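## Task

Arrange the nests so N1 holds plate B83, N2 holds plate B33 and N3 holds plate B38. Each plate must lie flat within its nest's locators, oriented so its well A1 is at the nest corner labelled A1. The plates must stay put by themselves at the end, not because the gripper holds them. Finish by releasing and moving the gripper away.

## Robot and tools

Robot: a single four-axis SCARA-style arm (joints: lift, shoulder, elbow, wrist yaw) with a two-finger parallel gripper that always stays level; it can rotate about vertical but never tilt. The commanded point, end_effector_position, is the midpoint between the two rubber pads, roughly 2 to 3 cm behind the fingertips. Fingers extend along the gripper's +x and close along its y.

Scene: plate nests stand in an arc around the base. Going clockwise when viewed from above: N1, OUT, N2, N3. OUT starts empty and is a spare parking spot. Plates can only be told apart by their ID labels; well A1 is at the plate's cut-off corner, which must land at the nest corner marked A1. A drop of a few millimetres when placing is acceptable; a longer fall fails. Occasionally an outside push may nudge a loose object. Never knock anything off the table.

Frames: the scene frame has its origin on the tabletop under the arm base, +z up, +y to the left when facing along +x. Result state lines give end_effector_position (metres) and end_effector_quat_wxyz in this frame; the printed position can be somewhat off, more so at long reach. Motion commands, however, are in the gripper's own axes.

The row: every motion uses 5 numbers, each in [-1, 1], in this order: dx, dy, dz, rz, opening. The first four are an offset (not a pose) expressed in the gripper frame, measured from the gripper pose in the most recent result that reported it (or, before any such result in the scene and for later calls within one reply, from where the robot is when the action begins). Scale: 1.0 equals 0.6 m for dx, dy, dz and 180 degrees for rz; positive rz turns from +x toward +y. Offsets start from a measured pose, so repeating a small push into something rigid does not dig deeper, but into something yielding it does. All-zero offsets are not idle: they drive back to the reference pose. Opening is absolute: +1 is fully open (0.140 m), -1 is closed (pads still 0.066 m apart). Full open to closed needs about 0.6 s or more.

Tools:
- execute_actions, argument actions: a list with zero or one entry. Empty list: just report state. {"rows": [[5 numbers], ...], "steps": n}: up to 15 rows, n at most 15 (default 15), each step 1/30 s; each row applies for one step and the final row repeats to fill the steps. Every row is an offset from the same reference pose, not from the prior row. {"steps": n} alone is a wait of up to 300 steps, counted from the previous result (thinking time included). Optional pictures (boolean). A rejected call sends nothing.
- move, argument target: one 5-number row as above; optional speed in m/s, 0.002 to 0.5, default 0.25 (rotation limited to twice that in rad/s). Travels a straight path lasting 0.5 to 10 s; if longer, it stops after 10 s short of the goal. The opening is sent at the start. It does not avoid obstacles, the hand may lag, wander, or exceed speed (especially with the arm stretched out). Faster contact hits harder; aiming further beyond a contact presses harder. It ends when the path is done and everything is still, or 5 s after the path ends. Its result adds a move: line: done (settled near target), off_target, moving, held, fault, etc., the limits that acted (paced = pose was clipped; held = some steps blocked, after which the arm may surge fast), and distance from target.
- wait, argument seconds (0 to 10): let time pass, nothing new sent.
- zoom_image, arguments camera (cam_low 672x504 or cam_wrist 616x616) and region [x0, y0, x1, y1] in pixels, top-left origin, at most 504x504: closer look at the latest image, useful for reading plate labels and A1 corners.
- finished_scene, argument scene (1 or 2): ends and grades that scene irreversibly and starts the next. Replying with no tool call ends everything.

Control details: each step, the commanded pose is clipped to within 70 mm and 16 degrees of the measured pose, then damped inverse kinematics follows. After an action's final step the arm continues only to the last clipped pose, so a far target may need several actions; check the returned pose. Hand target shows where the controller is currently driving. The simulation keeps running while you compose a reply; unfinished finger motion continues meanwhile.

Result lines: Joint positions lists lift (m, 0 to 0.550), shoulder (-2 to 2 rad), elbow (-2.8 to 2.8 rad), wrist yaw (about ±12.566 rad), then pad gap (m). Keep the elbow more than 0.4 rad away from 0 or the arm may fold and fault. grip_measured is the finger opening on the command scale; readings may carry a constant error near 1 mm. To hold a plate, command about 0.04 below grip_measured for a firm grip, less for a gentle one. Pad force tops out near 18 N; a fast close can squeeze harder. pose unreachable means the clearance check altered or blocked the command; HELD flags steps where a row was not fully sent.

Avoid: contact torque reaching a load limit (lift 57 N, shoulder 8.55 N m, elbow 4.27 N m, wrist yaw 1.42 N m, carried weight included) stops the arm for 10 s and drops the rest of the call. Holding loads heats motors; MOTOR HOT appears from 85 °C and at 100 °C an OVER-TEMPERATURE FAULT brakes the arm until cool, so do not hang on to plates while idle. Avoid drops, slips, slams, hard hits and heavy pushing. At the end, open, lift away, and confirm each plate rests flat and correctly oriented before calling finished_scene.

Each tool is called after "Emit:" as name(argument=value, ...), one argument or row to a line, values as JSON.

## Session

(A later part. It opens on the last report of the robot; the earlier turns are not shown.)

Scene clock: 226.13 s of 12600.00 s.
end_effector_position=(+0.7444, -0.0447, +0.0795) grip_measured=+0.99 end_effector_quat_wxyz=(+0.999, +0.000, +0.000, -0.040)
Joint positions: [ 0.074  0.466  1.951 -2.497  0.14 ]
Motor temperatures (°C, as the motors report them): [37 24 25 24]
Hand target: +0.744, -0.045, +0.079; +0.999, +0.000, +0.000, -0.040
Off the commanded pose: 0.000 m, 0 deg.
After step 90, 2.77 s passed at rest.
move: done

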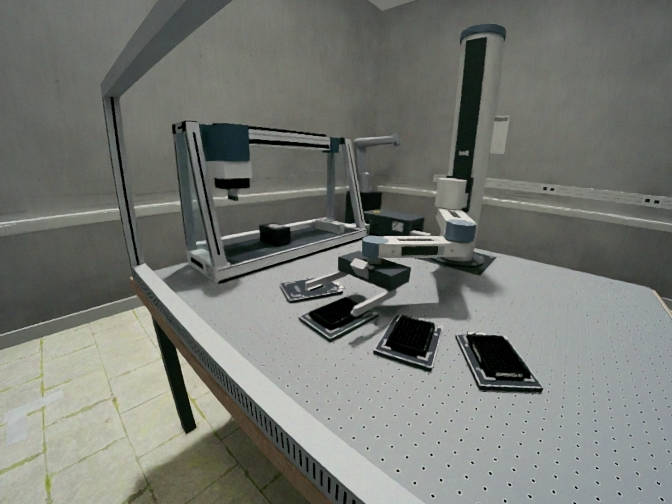

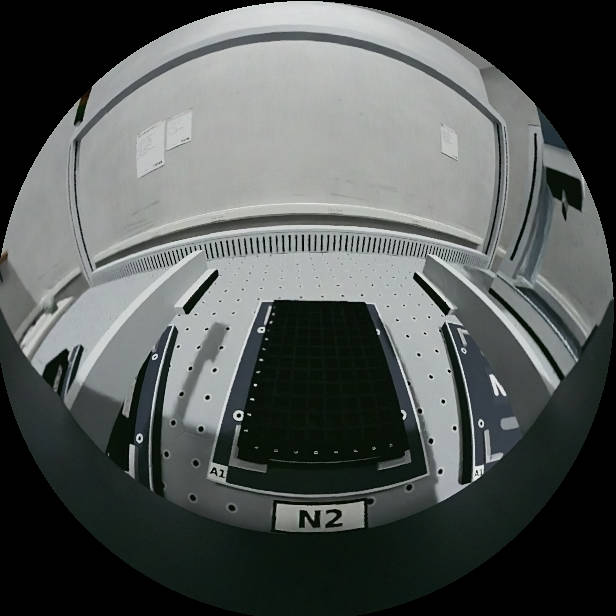

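Emit:
move(
  target=[0, -0.004, -0.0785, 0, 1],
  speed=0.1,
)

Emit:
move(
  target=[0, 0, 0, 0, -0.52],
)

Scene clock: 231.43 s of 12600.00 s.
end_effector_position=(+0.7442, -0.0470, +0.0323) grip_measured=+0.99 end_effector_quat_wxyz=(+0.999, +0.000, +0.000, -0.040)
Joint positions: [ 0.027  0.46   1.951 -2.491  0.14 ]
Motor temperatures (°C, as the motors report them): [37 24 25 24]
Hand target: +0.744, -0.047, +0.032; +0.999, +0.000, +0.000, -0.040
Off the commanded pose: 0.000 m, 0 deg.
After step 90, 1.53 s passed at rest.
move: done

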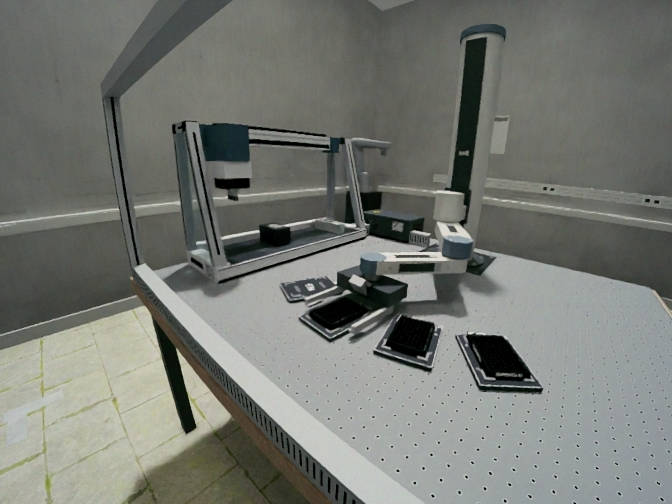

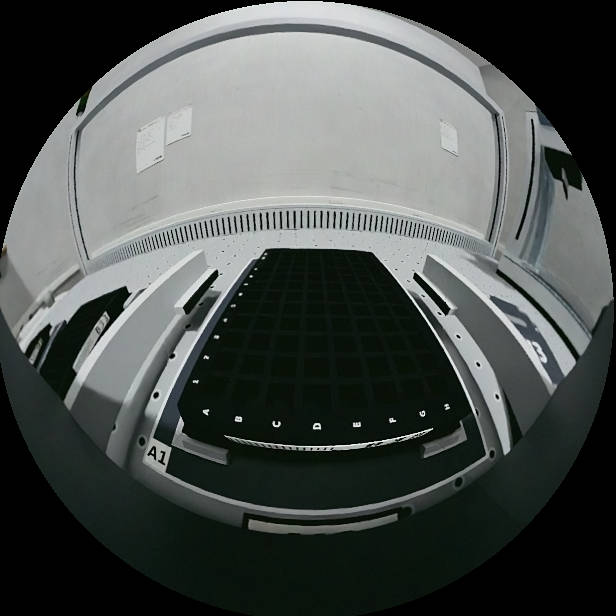

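Scene clock: 232.13 s of 12600.00 s.
end_effector_position=(+0.7442, -0.0470, +0.0323) grip_measured=-0.50 end_effector_quat_wxyz=(+0.999, +0.000, +0.000, -0.040)
Joint positions: [ 0.027  0.46   1.951 -2.491  0.085]
Motor temperatures (°C, as the motors report them): [37 24 25 24]
Hand target: +0.744, -0.047, +0.032; +0.999, +0.000, +0.000, -0.040
Off the commanded pose: 0.000 m, 0 deg.
move: done

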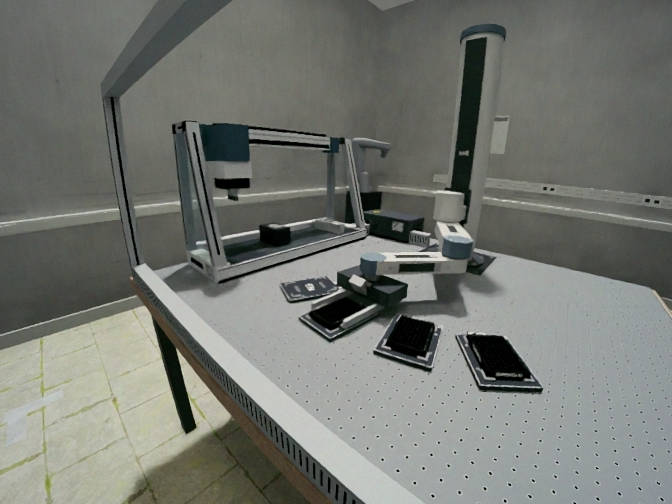

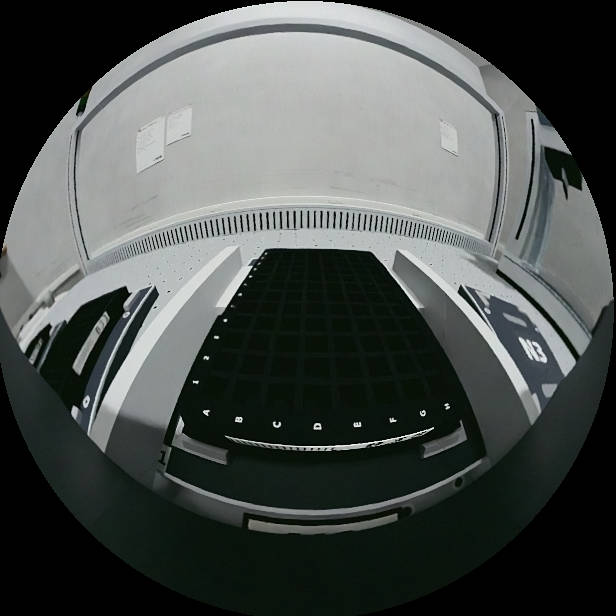

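Emit:
move(
  target=[0, 0, 0.08, 0, -0.52],
  speed=0.15,
)

Emit:
move(
  target=[-0.0812, -0.297, 0, -0.0949, -0.52],
  speed=0.2,
)

Emit:
move(
  target=[0, 0, -0.062, 0, -0.52],
  speed=0.1,
)

Scene clock: 242.77 s of 12600.00 s.
end_effector_position=(+0.7442, -0.0470, +0.0803) grip_measured=-0.50 end_effector_quat_wxyz=(+0.999, +0.000, +0.000, -0.040)
Joint positions: [ 0.075  0.46   1.951 -2.491  0.085]
Motor temperatures (°C, as the motors report them): [37 24 25 24]
Hand target: +0.744, -0.047, +0.080; +0.999, +0.000, +0.000, -0.040
Off the commanded pose: 0.000 m, 0 deg.
After step 90, 6.90 s passed at rest.
move: done

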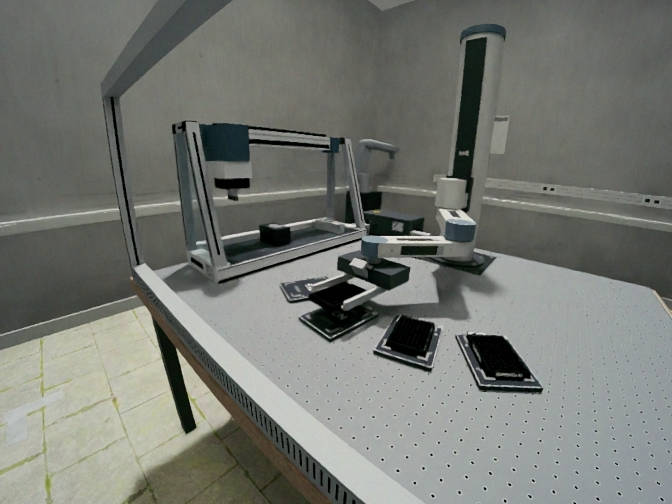

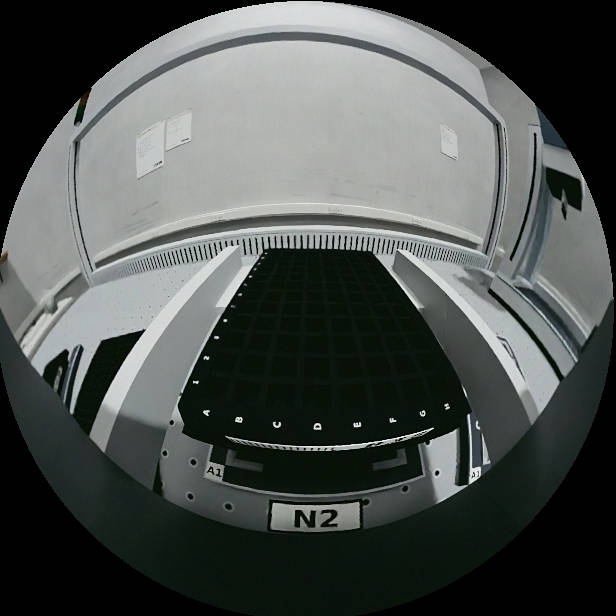

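Scene clock: 244.03 s of 12600.00 s.
end_effector_position=(+0.6812, -0.2209, +0.0803) grip_measured=-0.50 end_effector_quat_wxyz=(+0.982, +0.000, +0.000, -0.188)
Joint positions: [ 0.075  0.175  1.827 -2.381  0.085]
Motor temperatures (°C, as the motors report them): [37 24 25 24]
Hand target: +0.681, -0.221, +0.080; +0.982, +0.000, +0.000, -0.188
Off the commanded pose: 0.000 m, 0 deg.
move: done

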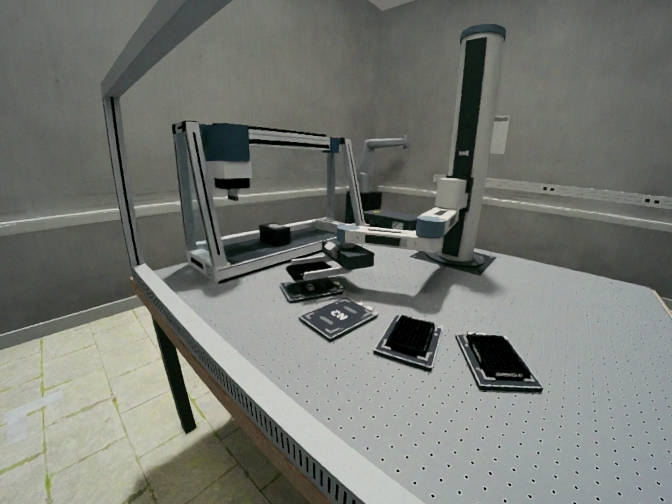

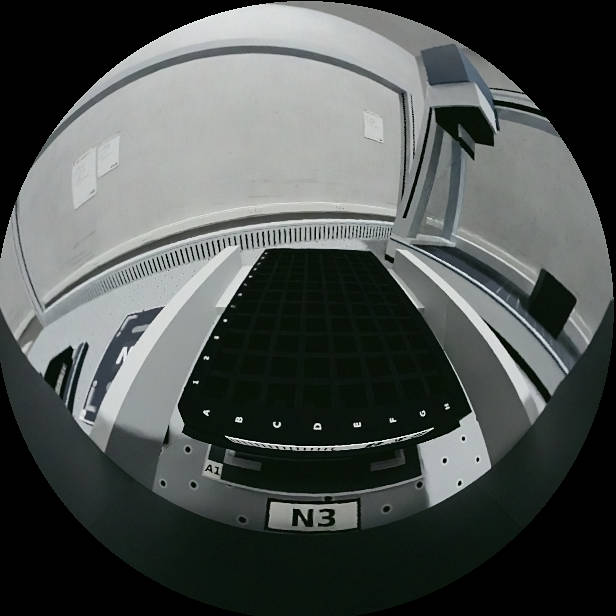

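Scene clock: 244.77 s of 12600.00 s.
end_effector_position=(+0.6811, -0.2209, +0.0431) grip_measured=-0.50 end_effector_quat_wxyz=(+0.982, +0.000, +0.000, -0.188)
Joint positions: [ 0.038  0.175  1.827 -2.381  0.085]
Motor temperatures (°C, as the motors report them): [37 24 25 24]
Hand target: +0.681, -0.221, +0.043; +0.982, +0.000, +0.000, -0.188
Off the commanded pose: 0.000 m, 0 deg.
move: done

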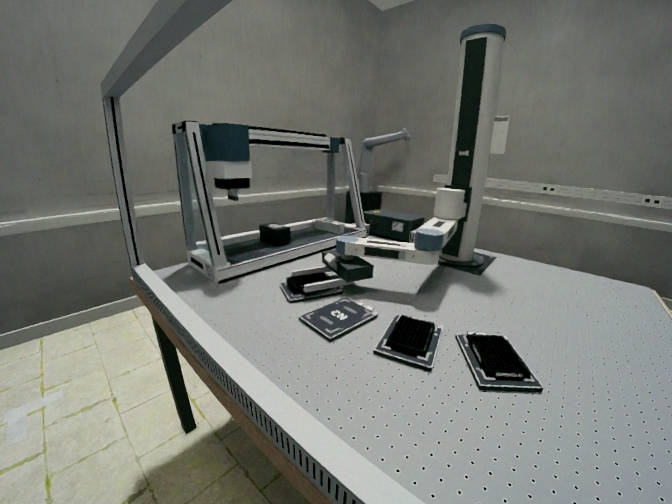

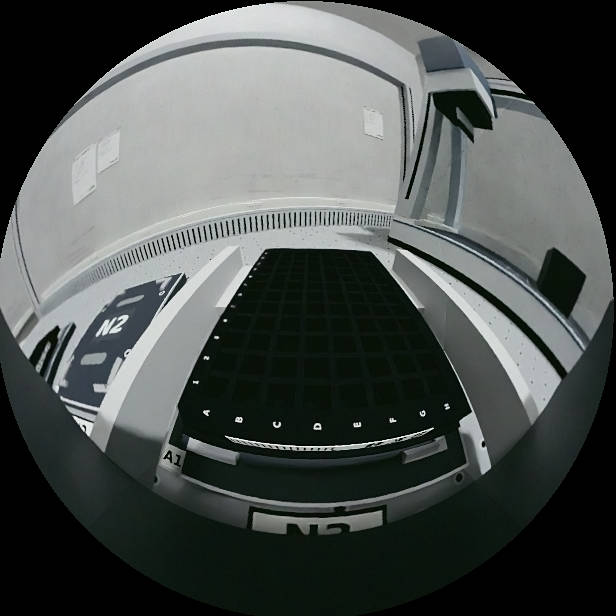

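Emit:
move(
  target=[0.001, 0.002, -0.0175, 0, -0.52],
  speed=0.03,
)

Scene clock: 251.00 s of 12600.00 s.
end_effector_position=(+0.6817, -0.2207, +0.0325) grip_measured=-0.50 end_effector_quat_wxyz=(+0.982, +0.000, +0.000, -0.190)
Joint positions: [ 0.028  0.176  1.83  -2.388  0.085]
Motor temperatures (°C, as the motors report them): [37 24 25 24]
Hand target: +0.682, -0.220, +0.033; +0.982, +0.000, +0.000, -0.188
Off the commanded pose: 0.001 m, 0 deg.
After step 90, 2.53 s passed at rest.
move: done

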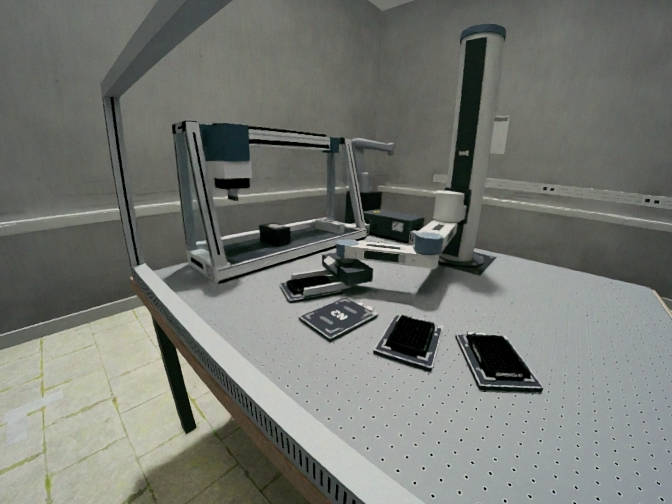

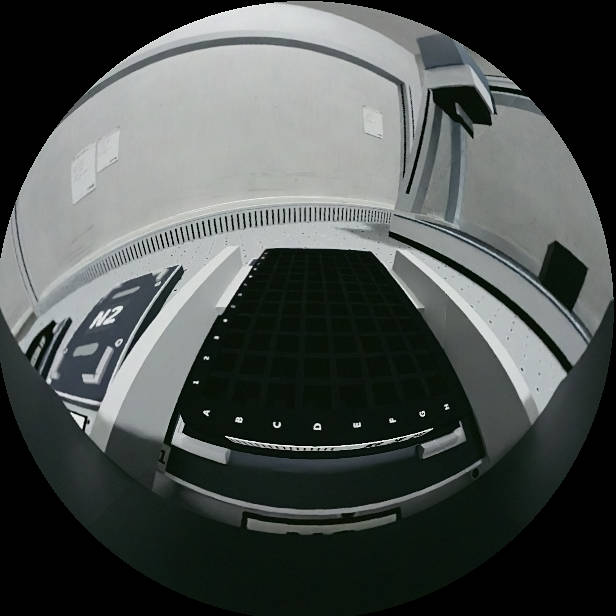

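Emit:
move(
  target=[0, 0, 0, 0, 1],
)

Emit:
move(
  target=[0, 0, 0.078, 0, 1],
)

Emit:
move(
  target=[-0.1876, 0.5698, 0, 0.2028, 1],
)

Scene clock: 262.23 s of 12600.00 s.
end_effector_position=(+0.6816, -0.2209, +0.0325) grip_measured=+0.99 end_effector_quat_wxyz=(+0.982, +0.000, +0.000, -0.190)
Joint positions: [ 0.028  0.176  1.829 -2.388  0.14 ]
Motor temperatures (°C, as the motors report them): [37 24 26 24]
Hand target: +0.682, -0.221, +0.033; +0.982, +0.000, +0.000, -0.190
Off the commanded pose: 0.000 m, 0 deg.
After step 90, 7.53 s passed at rest.
move: done

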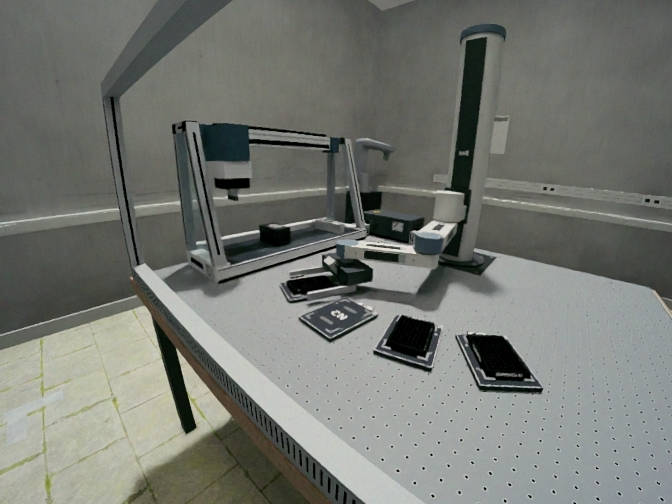

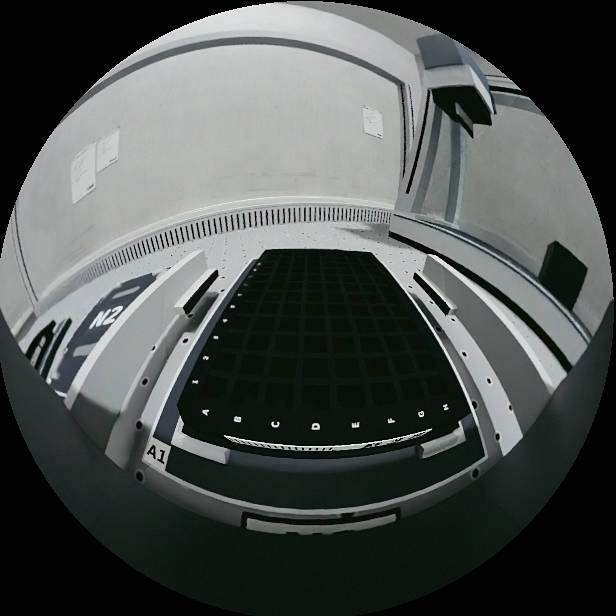

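Scene clock: 262.93 s of 12600.00 s.
end_effector_position=(+0.6816, -0.2208, +0.0794) grip_measured=+0.99 end_effector_quat_wxyz=(+0.982, +0.000, +0.000, -0.190)
Joint positions: [ 0.074  0.176  1.829 -2.388  0.14 ]
Motor temperatures (°C, as the motors report them): [37 24 26 24]
Hand target: +0.682, -0.221, +0.079; +0.982, +0.000, +0.000, -0.190
Off the commanded pose: 0.000 m, 0 deg.
move: done

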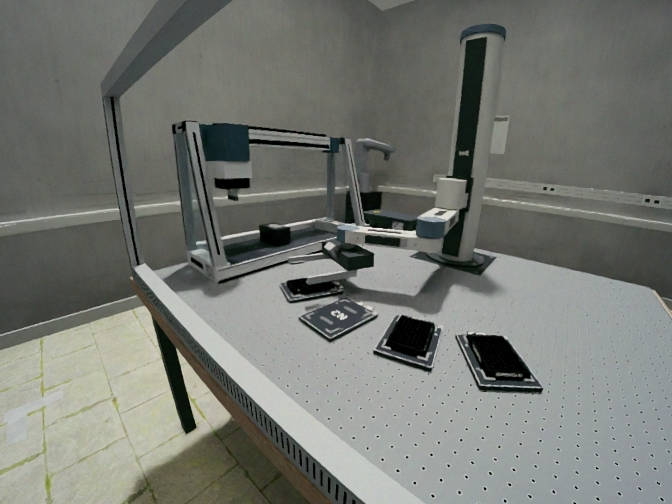

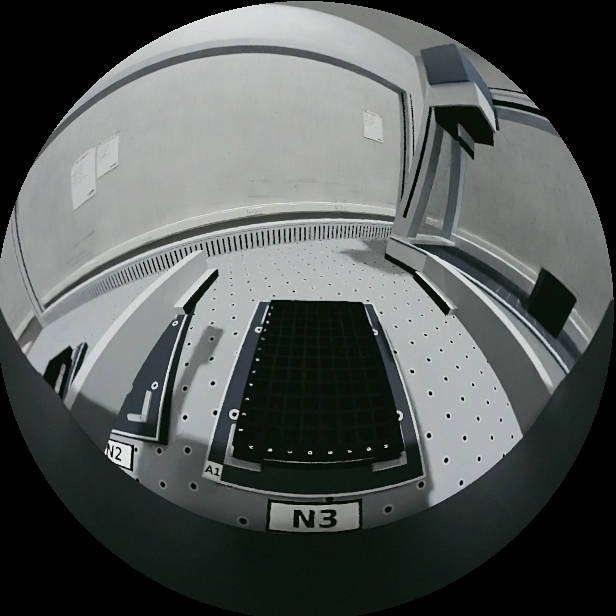

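Scene clock: 264.73 s of 12600.00 s.
end_effector_position=(+0.7049, +0.1385, +0.0794) grip_measured=+0.99 end_effector_quat_wxyz=(+0.992, +0.000, +0.000, +0.127)
Joint positions: [ 0.074  0.867  1.798 -2.409  0.14 ]
Motor temperatures (°C, as the motors report them): [37 24 26 24]
Hand target: +0.705, +0.138, +0.079; +0.992, +0.000, +0.000, +0.127
Off the commanded pose: 0.000 m, 0 deg.
move: done

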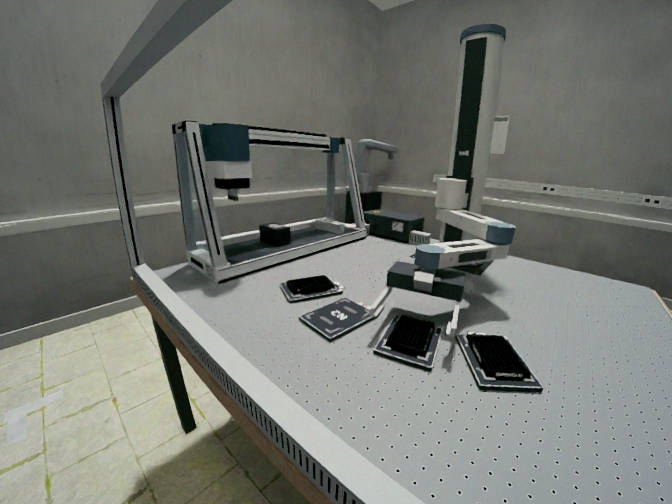

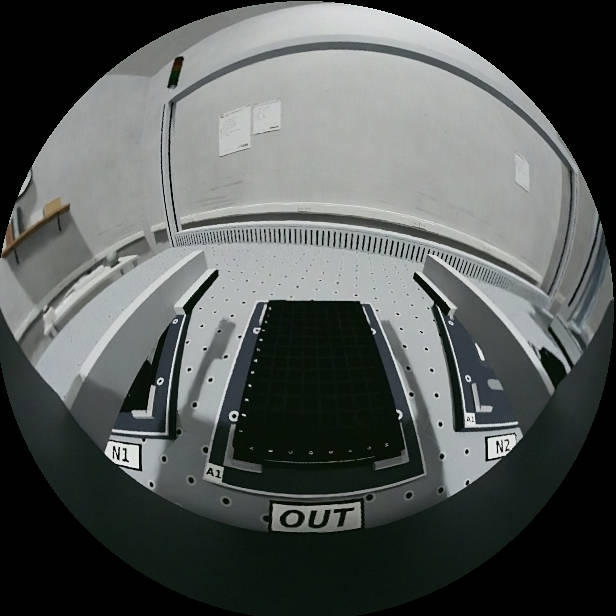

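Emit:
move(
  target=[0, 0, -0.078, 0.004, 1],
  speed=0.1,
)

Emit:
move(
  target=[0, 0, 0, 0, -0.52],
)

Scene clock: 268.87 s of 12600.00 s.
end_effector_position=(+0.7049, +0.1385, +0.0325) grip_measured=+0.99 end_effector_quat_wxyz=(+0.991, +0.000, +0.000, +0.133)
Joint positions: [ 0.028  0.862  1.798 -2.393  0.14 ]
Motor temperatures (°C, as the motors report them): [37 24 26 24]
Hand target: +0.705, +0.139, +0.033; +0.991, +0.000, +0.000, +0.133
Off the commanded pose: 0.000 m, 0 deg.
After step 90, 0.37 s passed at rest.
move: done

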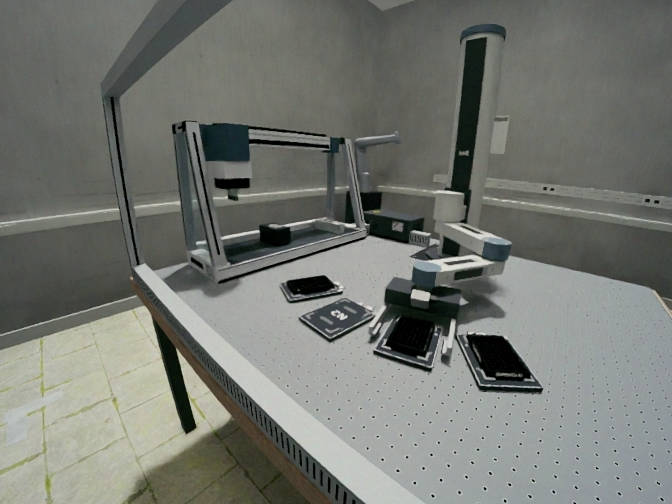

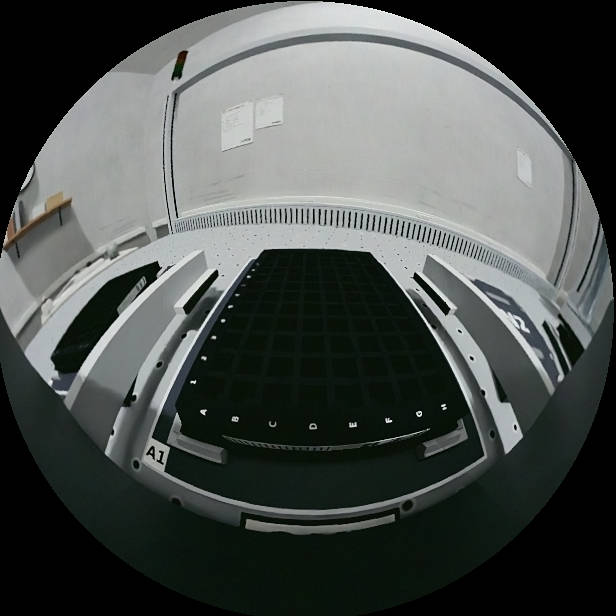

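Scene clock: 269.57 s of 12600.00 s.
end_effector_position=(+0.7048, +0.1395, +0.0325) grip_measured=-0.50 end_effector_quat_wxyz=(+0.991, +0.000, +0.000, +0.135)
Joint positions: [ 0.028  0.863  1.799 -2.391  0.085]
Motor temperatures (°C, as the motors report them): [37 24 26 24]
Hand target: +0.705, +0.139, +0.033; +0.991, +0.000, +0.000, +0.133
Off the commanded pose: 0.001 m, 0 deg.
move: done

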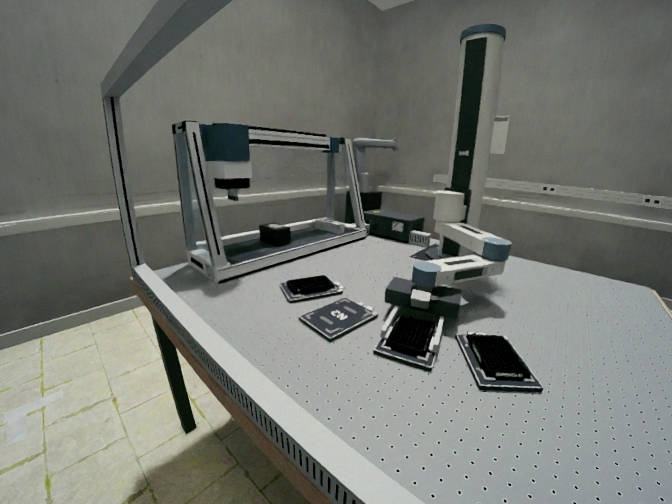

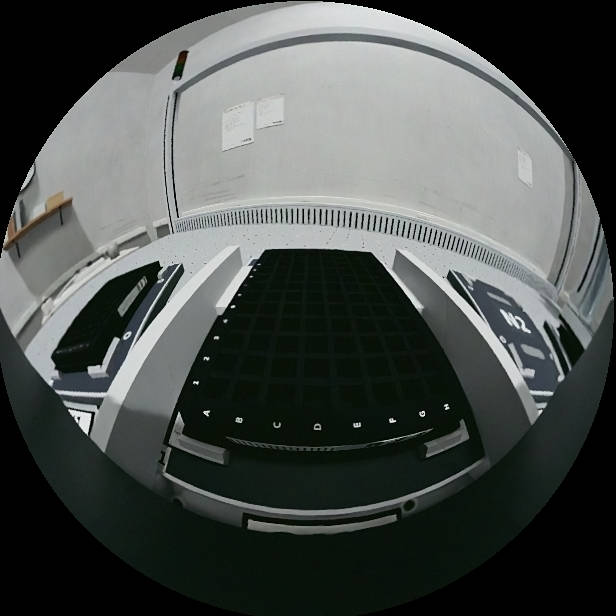

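Emit:
move(
  target=[0, 0, 0.08, 0, -0.52],
  speed=0.15,
)

Emit:
move(
  target=[-0.0198, -0.3171, 0, -0.1116, -0.52],
  speed=0.2,
)

Emit:
move(
  target=[0, 0, -0.062, 0, -0.52],
  speed=0.1,
)

Scene clock: 279.93 s of 12600.00 s.
end_effector_position=(+0.7048, +0.1396, +0.0806) grip_measured=-0.50 end_effector_quat_wxyz=(+0.991, +0.000, +0.000, +0.135)
Joint positions: [ 0.076  0.863  1.799 -2.391  0.085]
Motor temperatures (°C, as the motors report them): [37 24 26 24]
Hand target: +0.705, +0.139, +0.081; +0.991, +0.000, +0.000, +0.135
Off the commanded pose: 0.000 m, 0 deg.
After step 90, 6.63 s passed at rest.
move: done

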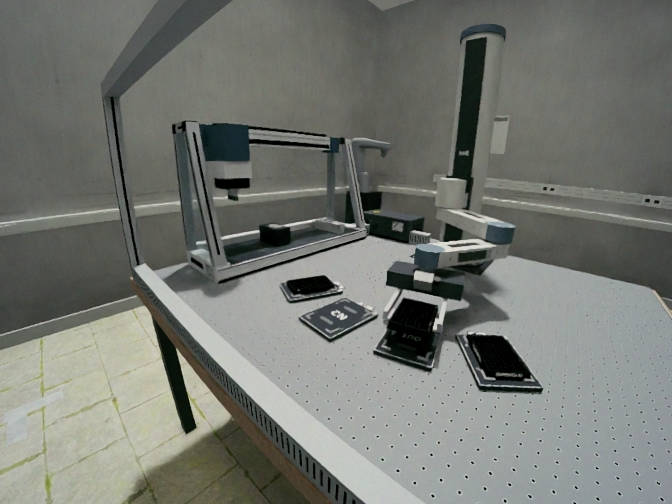

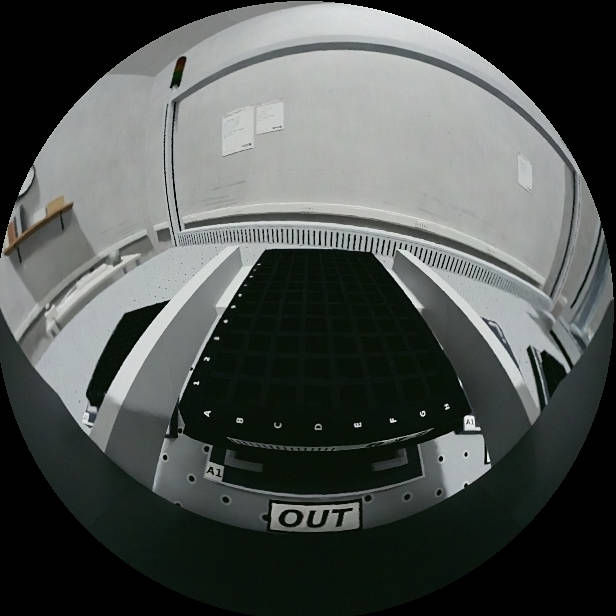

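Scene clock: 281.23 s of 12600.00 s.
end_effector_position=(+0.7442, -0.0471, +0.0806) grip_measured=-0.50 end_effector_quat_wxyz=(+0.999, +0.000, +0.000, -0.040)
Joint positions: [ 0.076  0.46   1.951 -2.491  0.085]
Motor temperatures (°C, as the motors report them): [37 24 26 24]
Hand target: +0.744, -0.047, +0.081; +0.999, +0.000, +0.000, -0.040
Off the commanded pose: 0.000 m, 0 deg.
move: done

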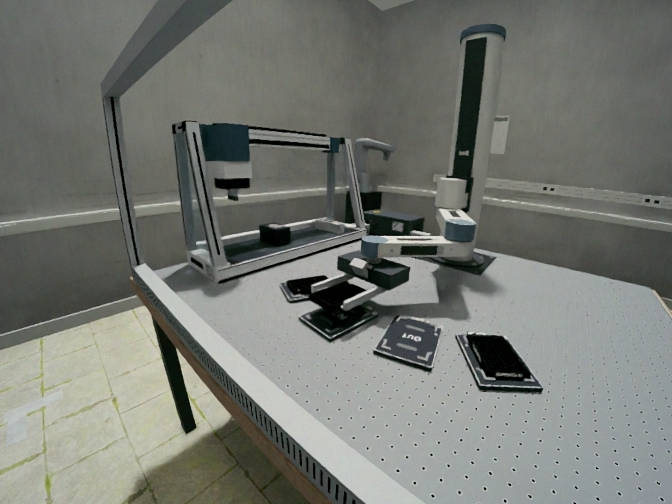

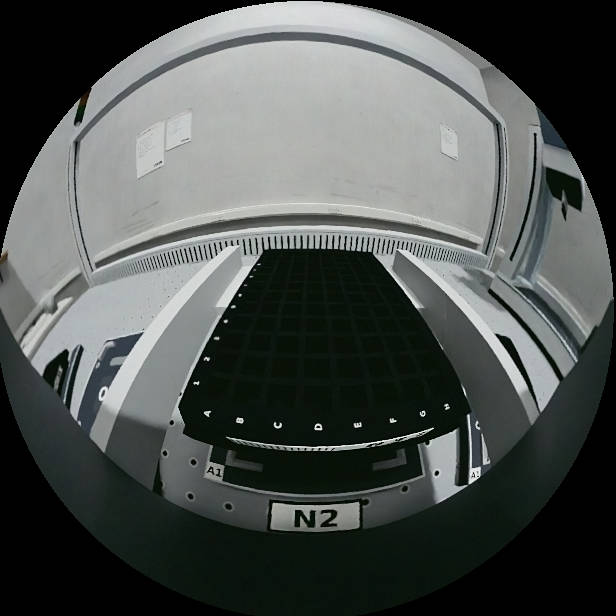

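Scene clock: 281.97 s of 12600.00 s.
end_effector_position=(+0.7442, -0.0471, +0.0433) grip_measured=-0.50 end_effector_quat_wxyz=(+0.999, +0.000, +0.000, -0.040)
Joint positions: [ 0.038  0.46   1.951 -2.491  0.085]
Motor temperatures (°C, as the motors report them): [37 24 26 24]
Hand target: +0.744, -0.047, +0.043; +0.999, +0.000, +0.000, -0.040
Off the commanded pose: 0.000 m, 0 deg.
move: done

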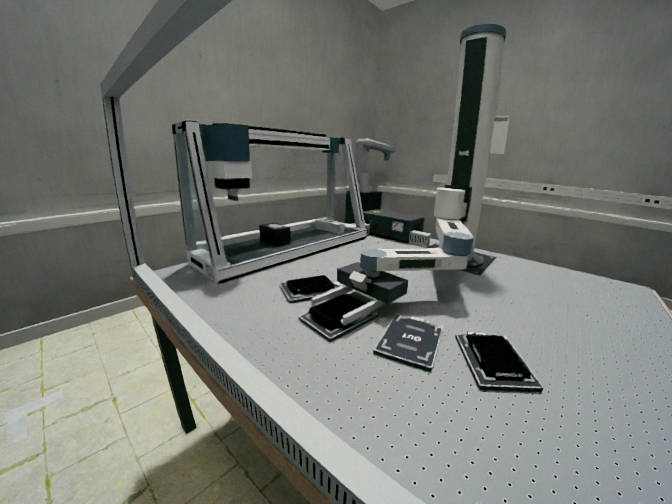

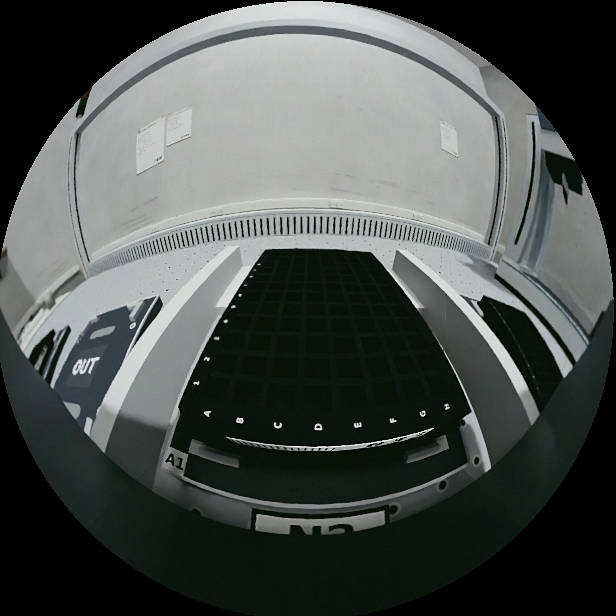

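Emit:
move(
  target=[0, 0, -0.018, 0, -0.52],
  speed=0.03,
)

Emit:
move(
  target=[0, 0, 0, 0, 1],
)

Emit:
move(
  target=[0, 0, 0.078, 0, 1],
)

Scene clock: 286.97 s of 12600.00 s.
end_effector_position=(+0.7442, -0.0471, +0.0325) grip_measured=-0.50 end_effector_quat_wxyz=(+0.999, +0.000, +0.000, -0.040)
Joint positions: [ 0.028  0.46   1.951 -2.491  0.085]
Motor temperatures (°C, as the motors report them): [37 24 26 24]
Hand target: +0.744, -0.047, +0.033; +0.999, +0.000, +0.000, -0.040
Off the commanded pose: 0.000 m, 0 deg.
After step 90, 1.30 s passed at rest.
move: done

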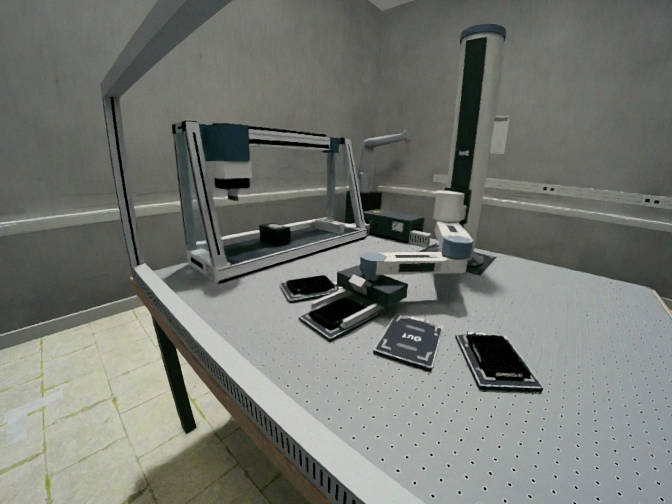

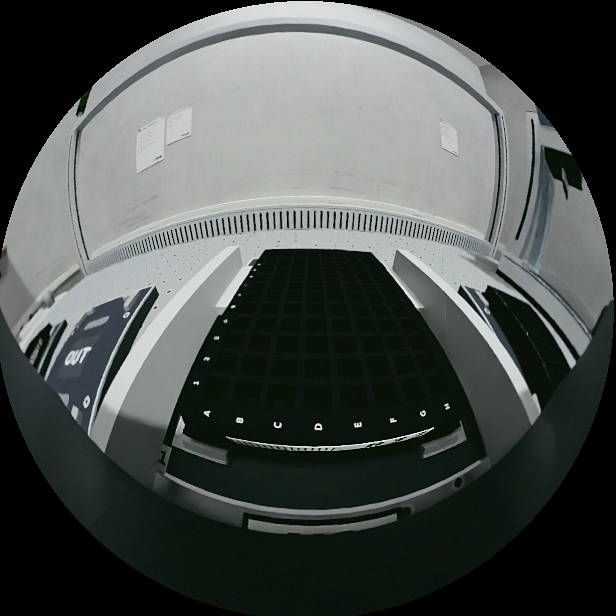

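Scene clock: 287.67 s of 12600.00 s.
end_effector_position=(+0.7442, -0.0471, +0.0325) grip_measured=+0.99 end_effector_quat_wxyz=(+0.999, +0.000, +0.000, -0.040)
Joint positions: [ 0.028  0.46   1.951 -2.491  0.14 ]
Motor temperatures (°C, as the motors report them): [37 24 26 24]
Hand target: +0.744, -0.047, +0.033; +0.999, +0.000, +0.000, -0.040
Off the commanded pose: 0.000 m, 0 deg.
move: done

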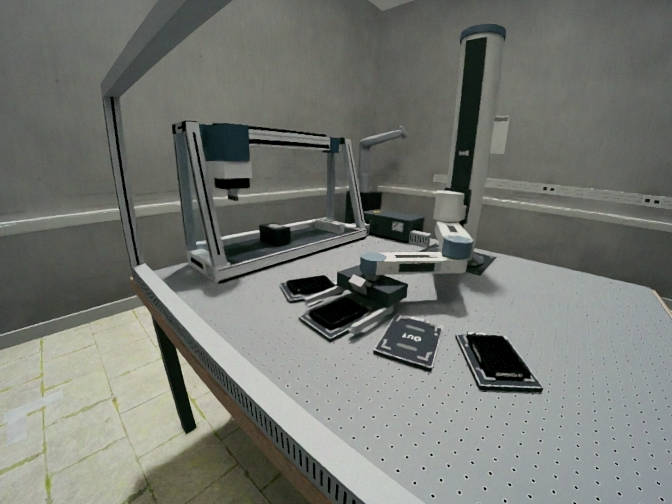

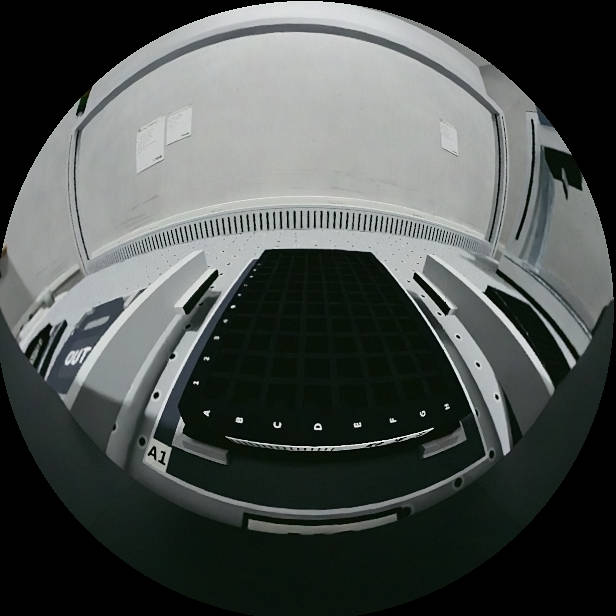

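Scene clock: 288.37 s of 12600.00 s.
end_effector_position=(+0.7442, -0.0471, +0.0794) grip_measured=+0.99 end_effector_quat_wxyz=(+0.999, +0.000, +0.000, -0.040)
Joint positions: [ 0.074  0.46   1.951 -2.491  0.14 ]
Motor temperatures (°C, as the motors report them): [37 24 26 24]
Hand target: +0.744, -0.047, +0.079; +0.999, +0.000, +0.000, -0.040
Off the commanded pose: 0.000 m, 0 deg.
move: done

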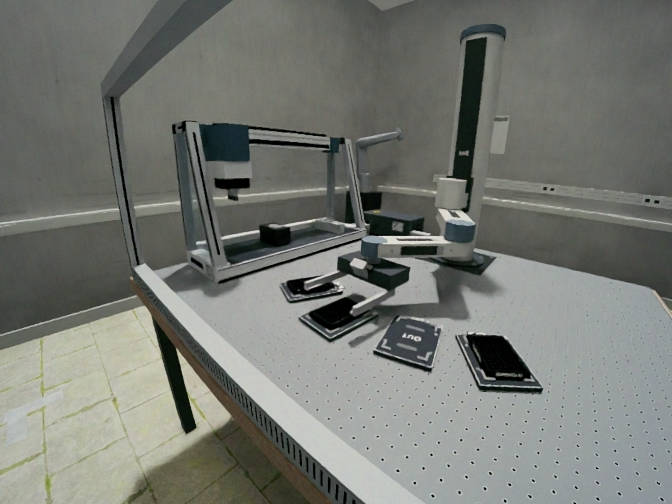

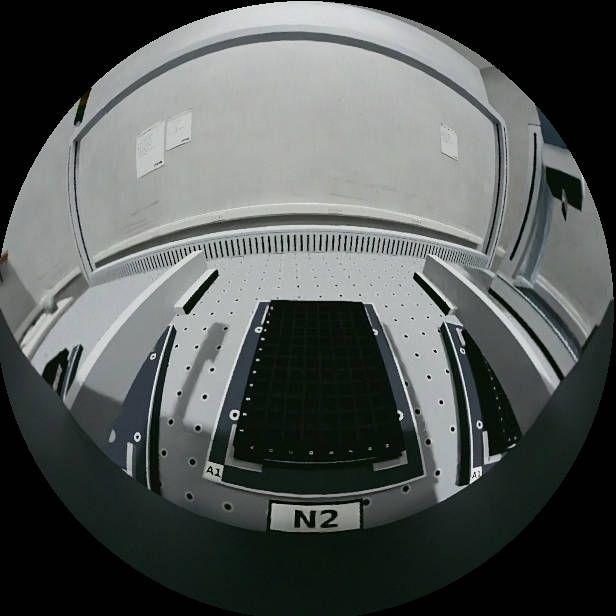

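Emit:
move(
  target=[-0.226, 0.5622, 0, 0.2144, 1],
)

Scene clock: 312.23 s of 12600.00 s.
end_effector_position=(+0.6360, +0.3002, +0.0794) grip_measured=+0.99 end_effector_quat_wxyz=(+0.956, +0.000, +0.000, +0.293)
Joint positions: [ 0.074  1.176  1.813 -2.394  0.14 ]
Motor temperatures (°C, as the motors report them): [37 24 26 24]
Hand target: +0.636, +0.300, +0.079; +0.956, +0.000, +0.000, +0.292
Off the commanded pose: 0.000 m, 0 deg.
After step 90, 19.07 s passed at rest.
move: done

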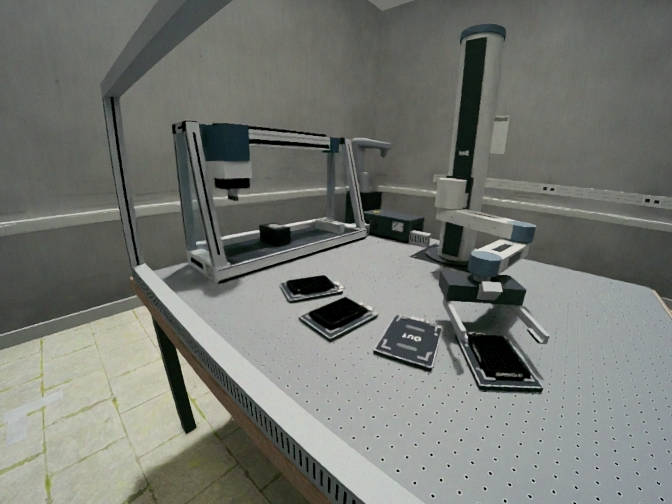

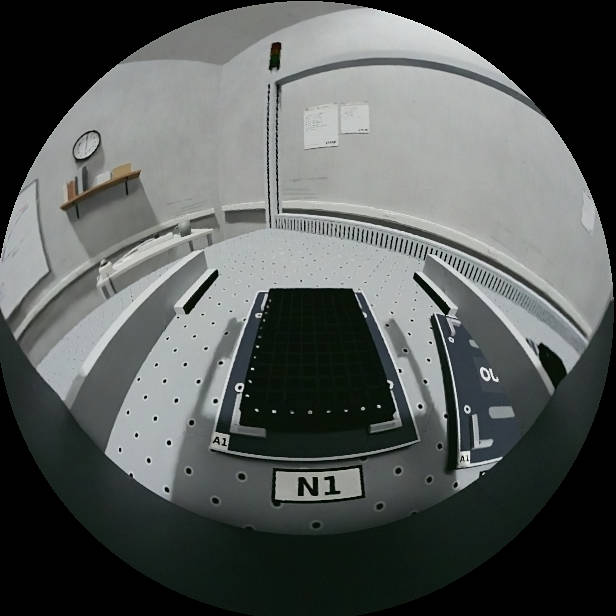

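Emit:
zoom_image(
  camera="cam_wrist",
  region=[200, 280, 430, 470],
)

Region (200, 280, 430, 470) of cam_wrist's 616x616 image, scaled by 2.191, with more detail than that image has; it fills the top 416 rows of this view, and the rest is white.

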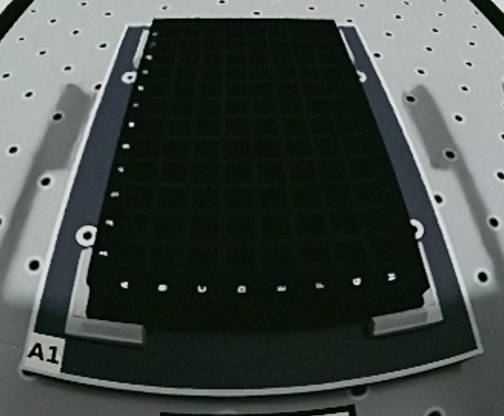

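Emit:
finished_scene(
  scene=1,
)

The scene is finished: the task was done.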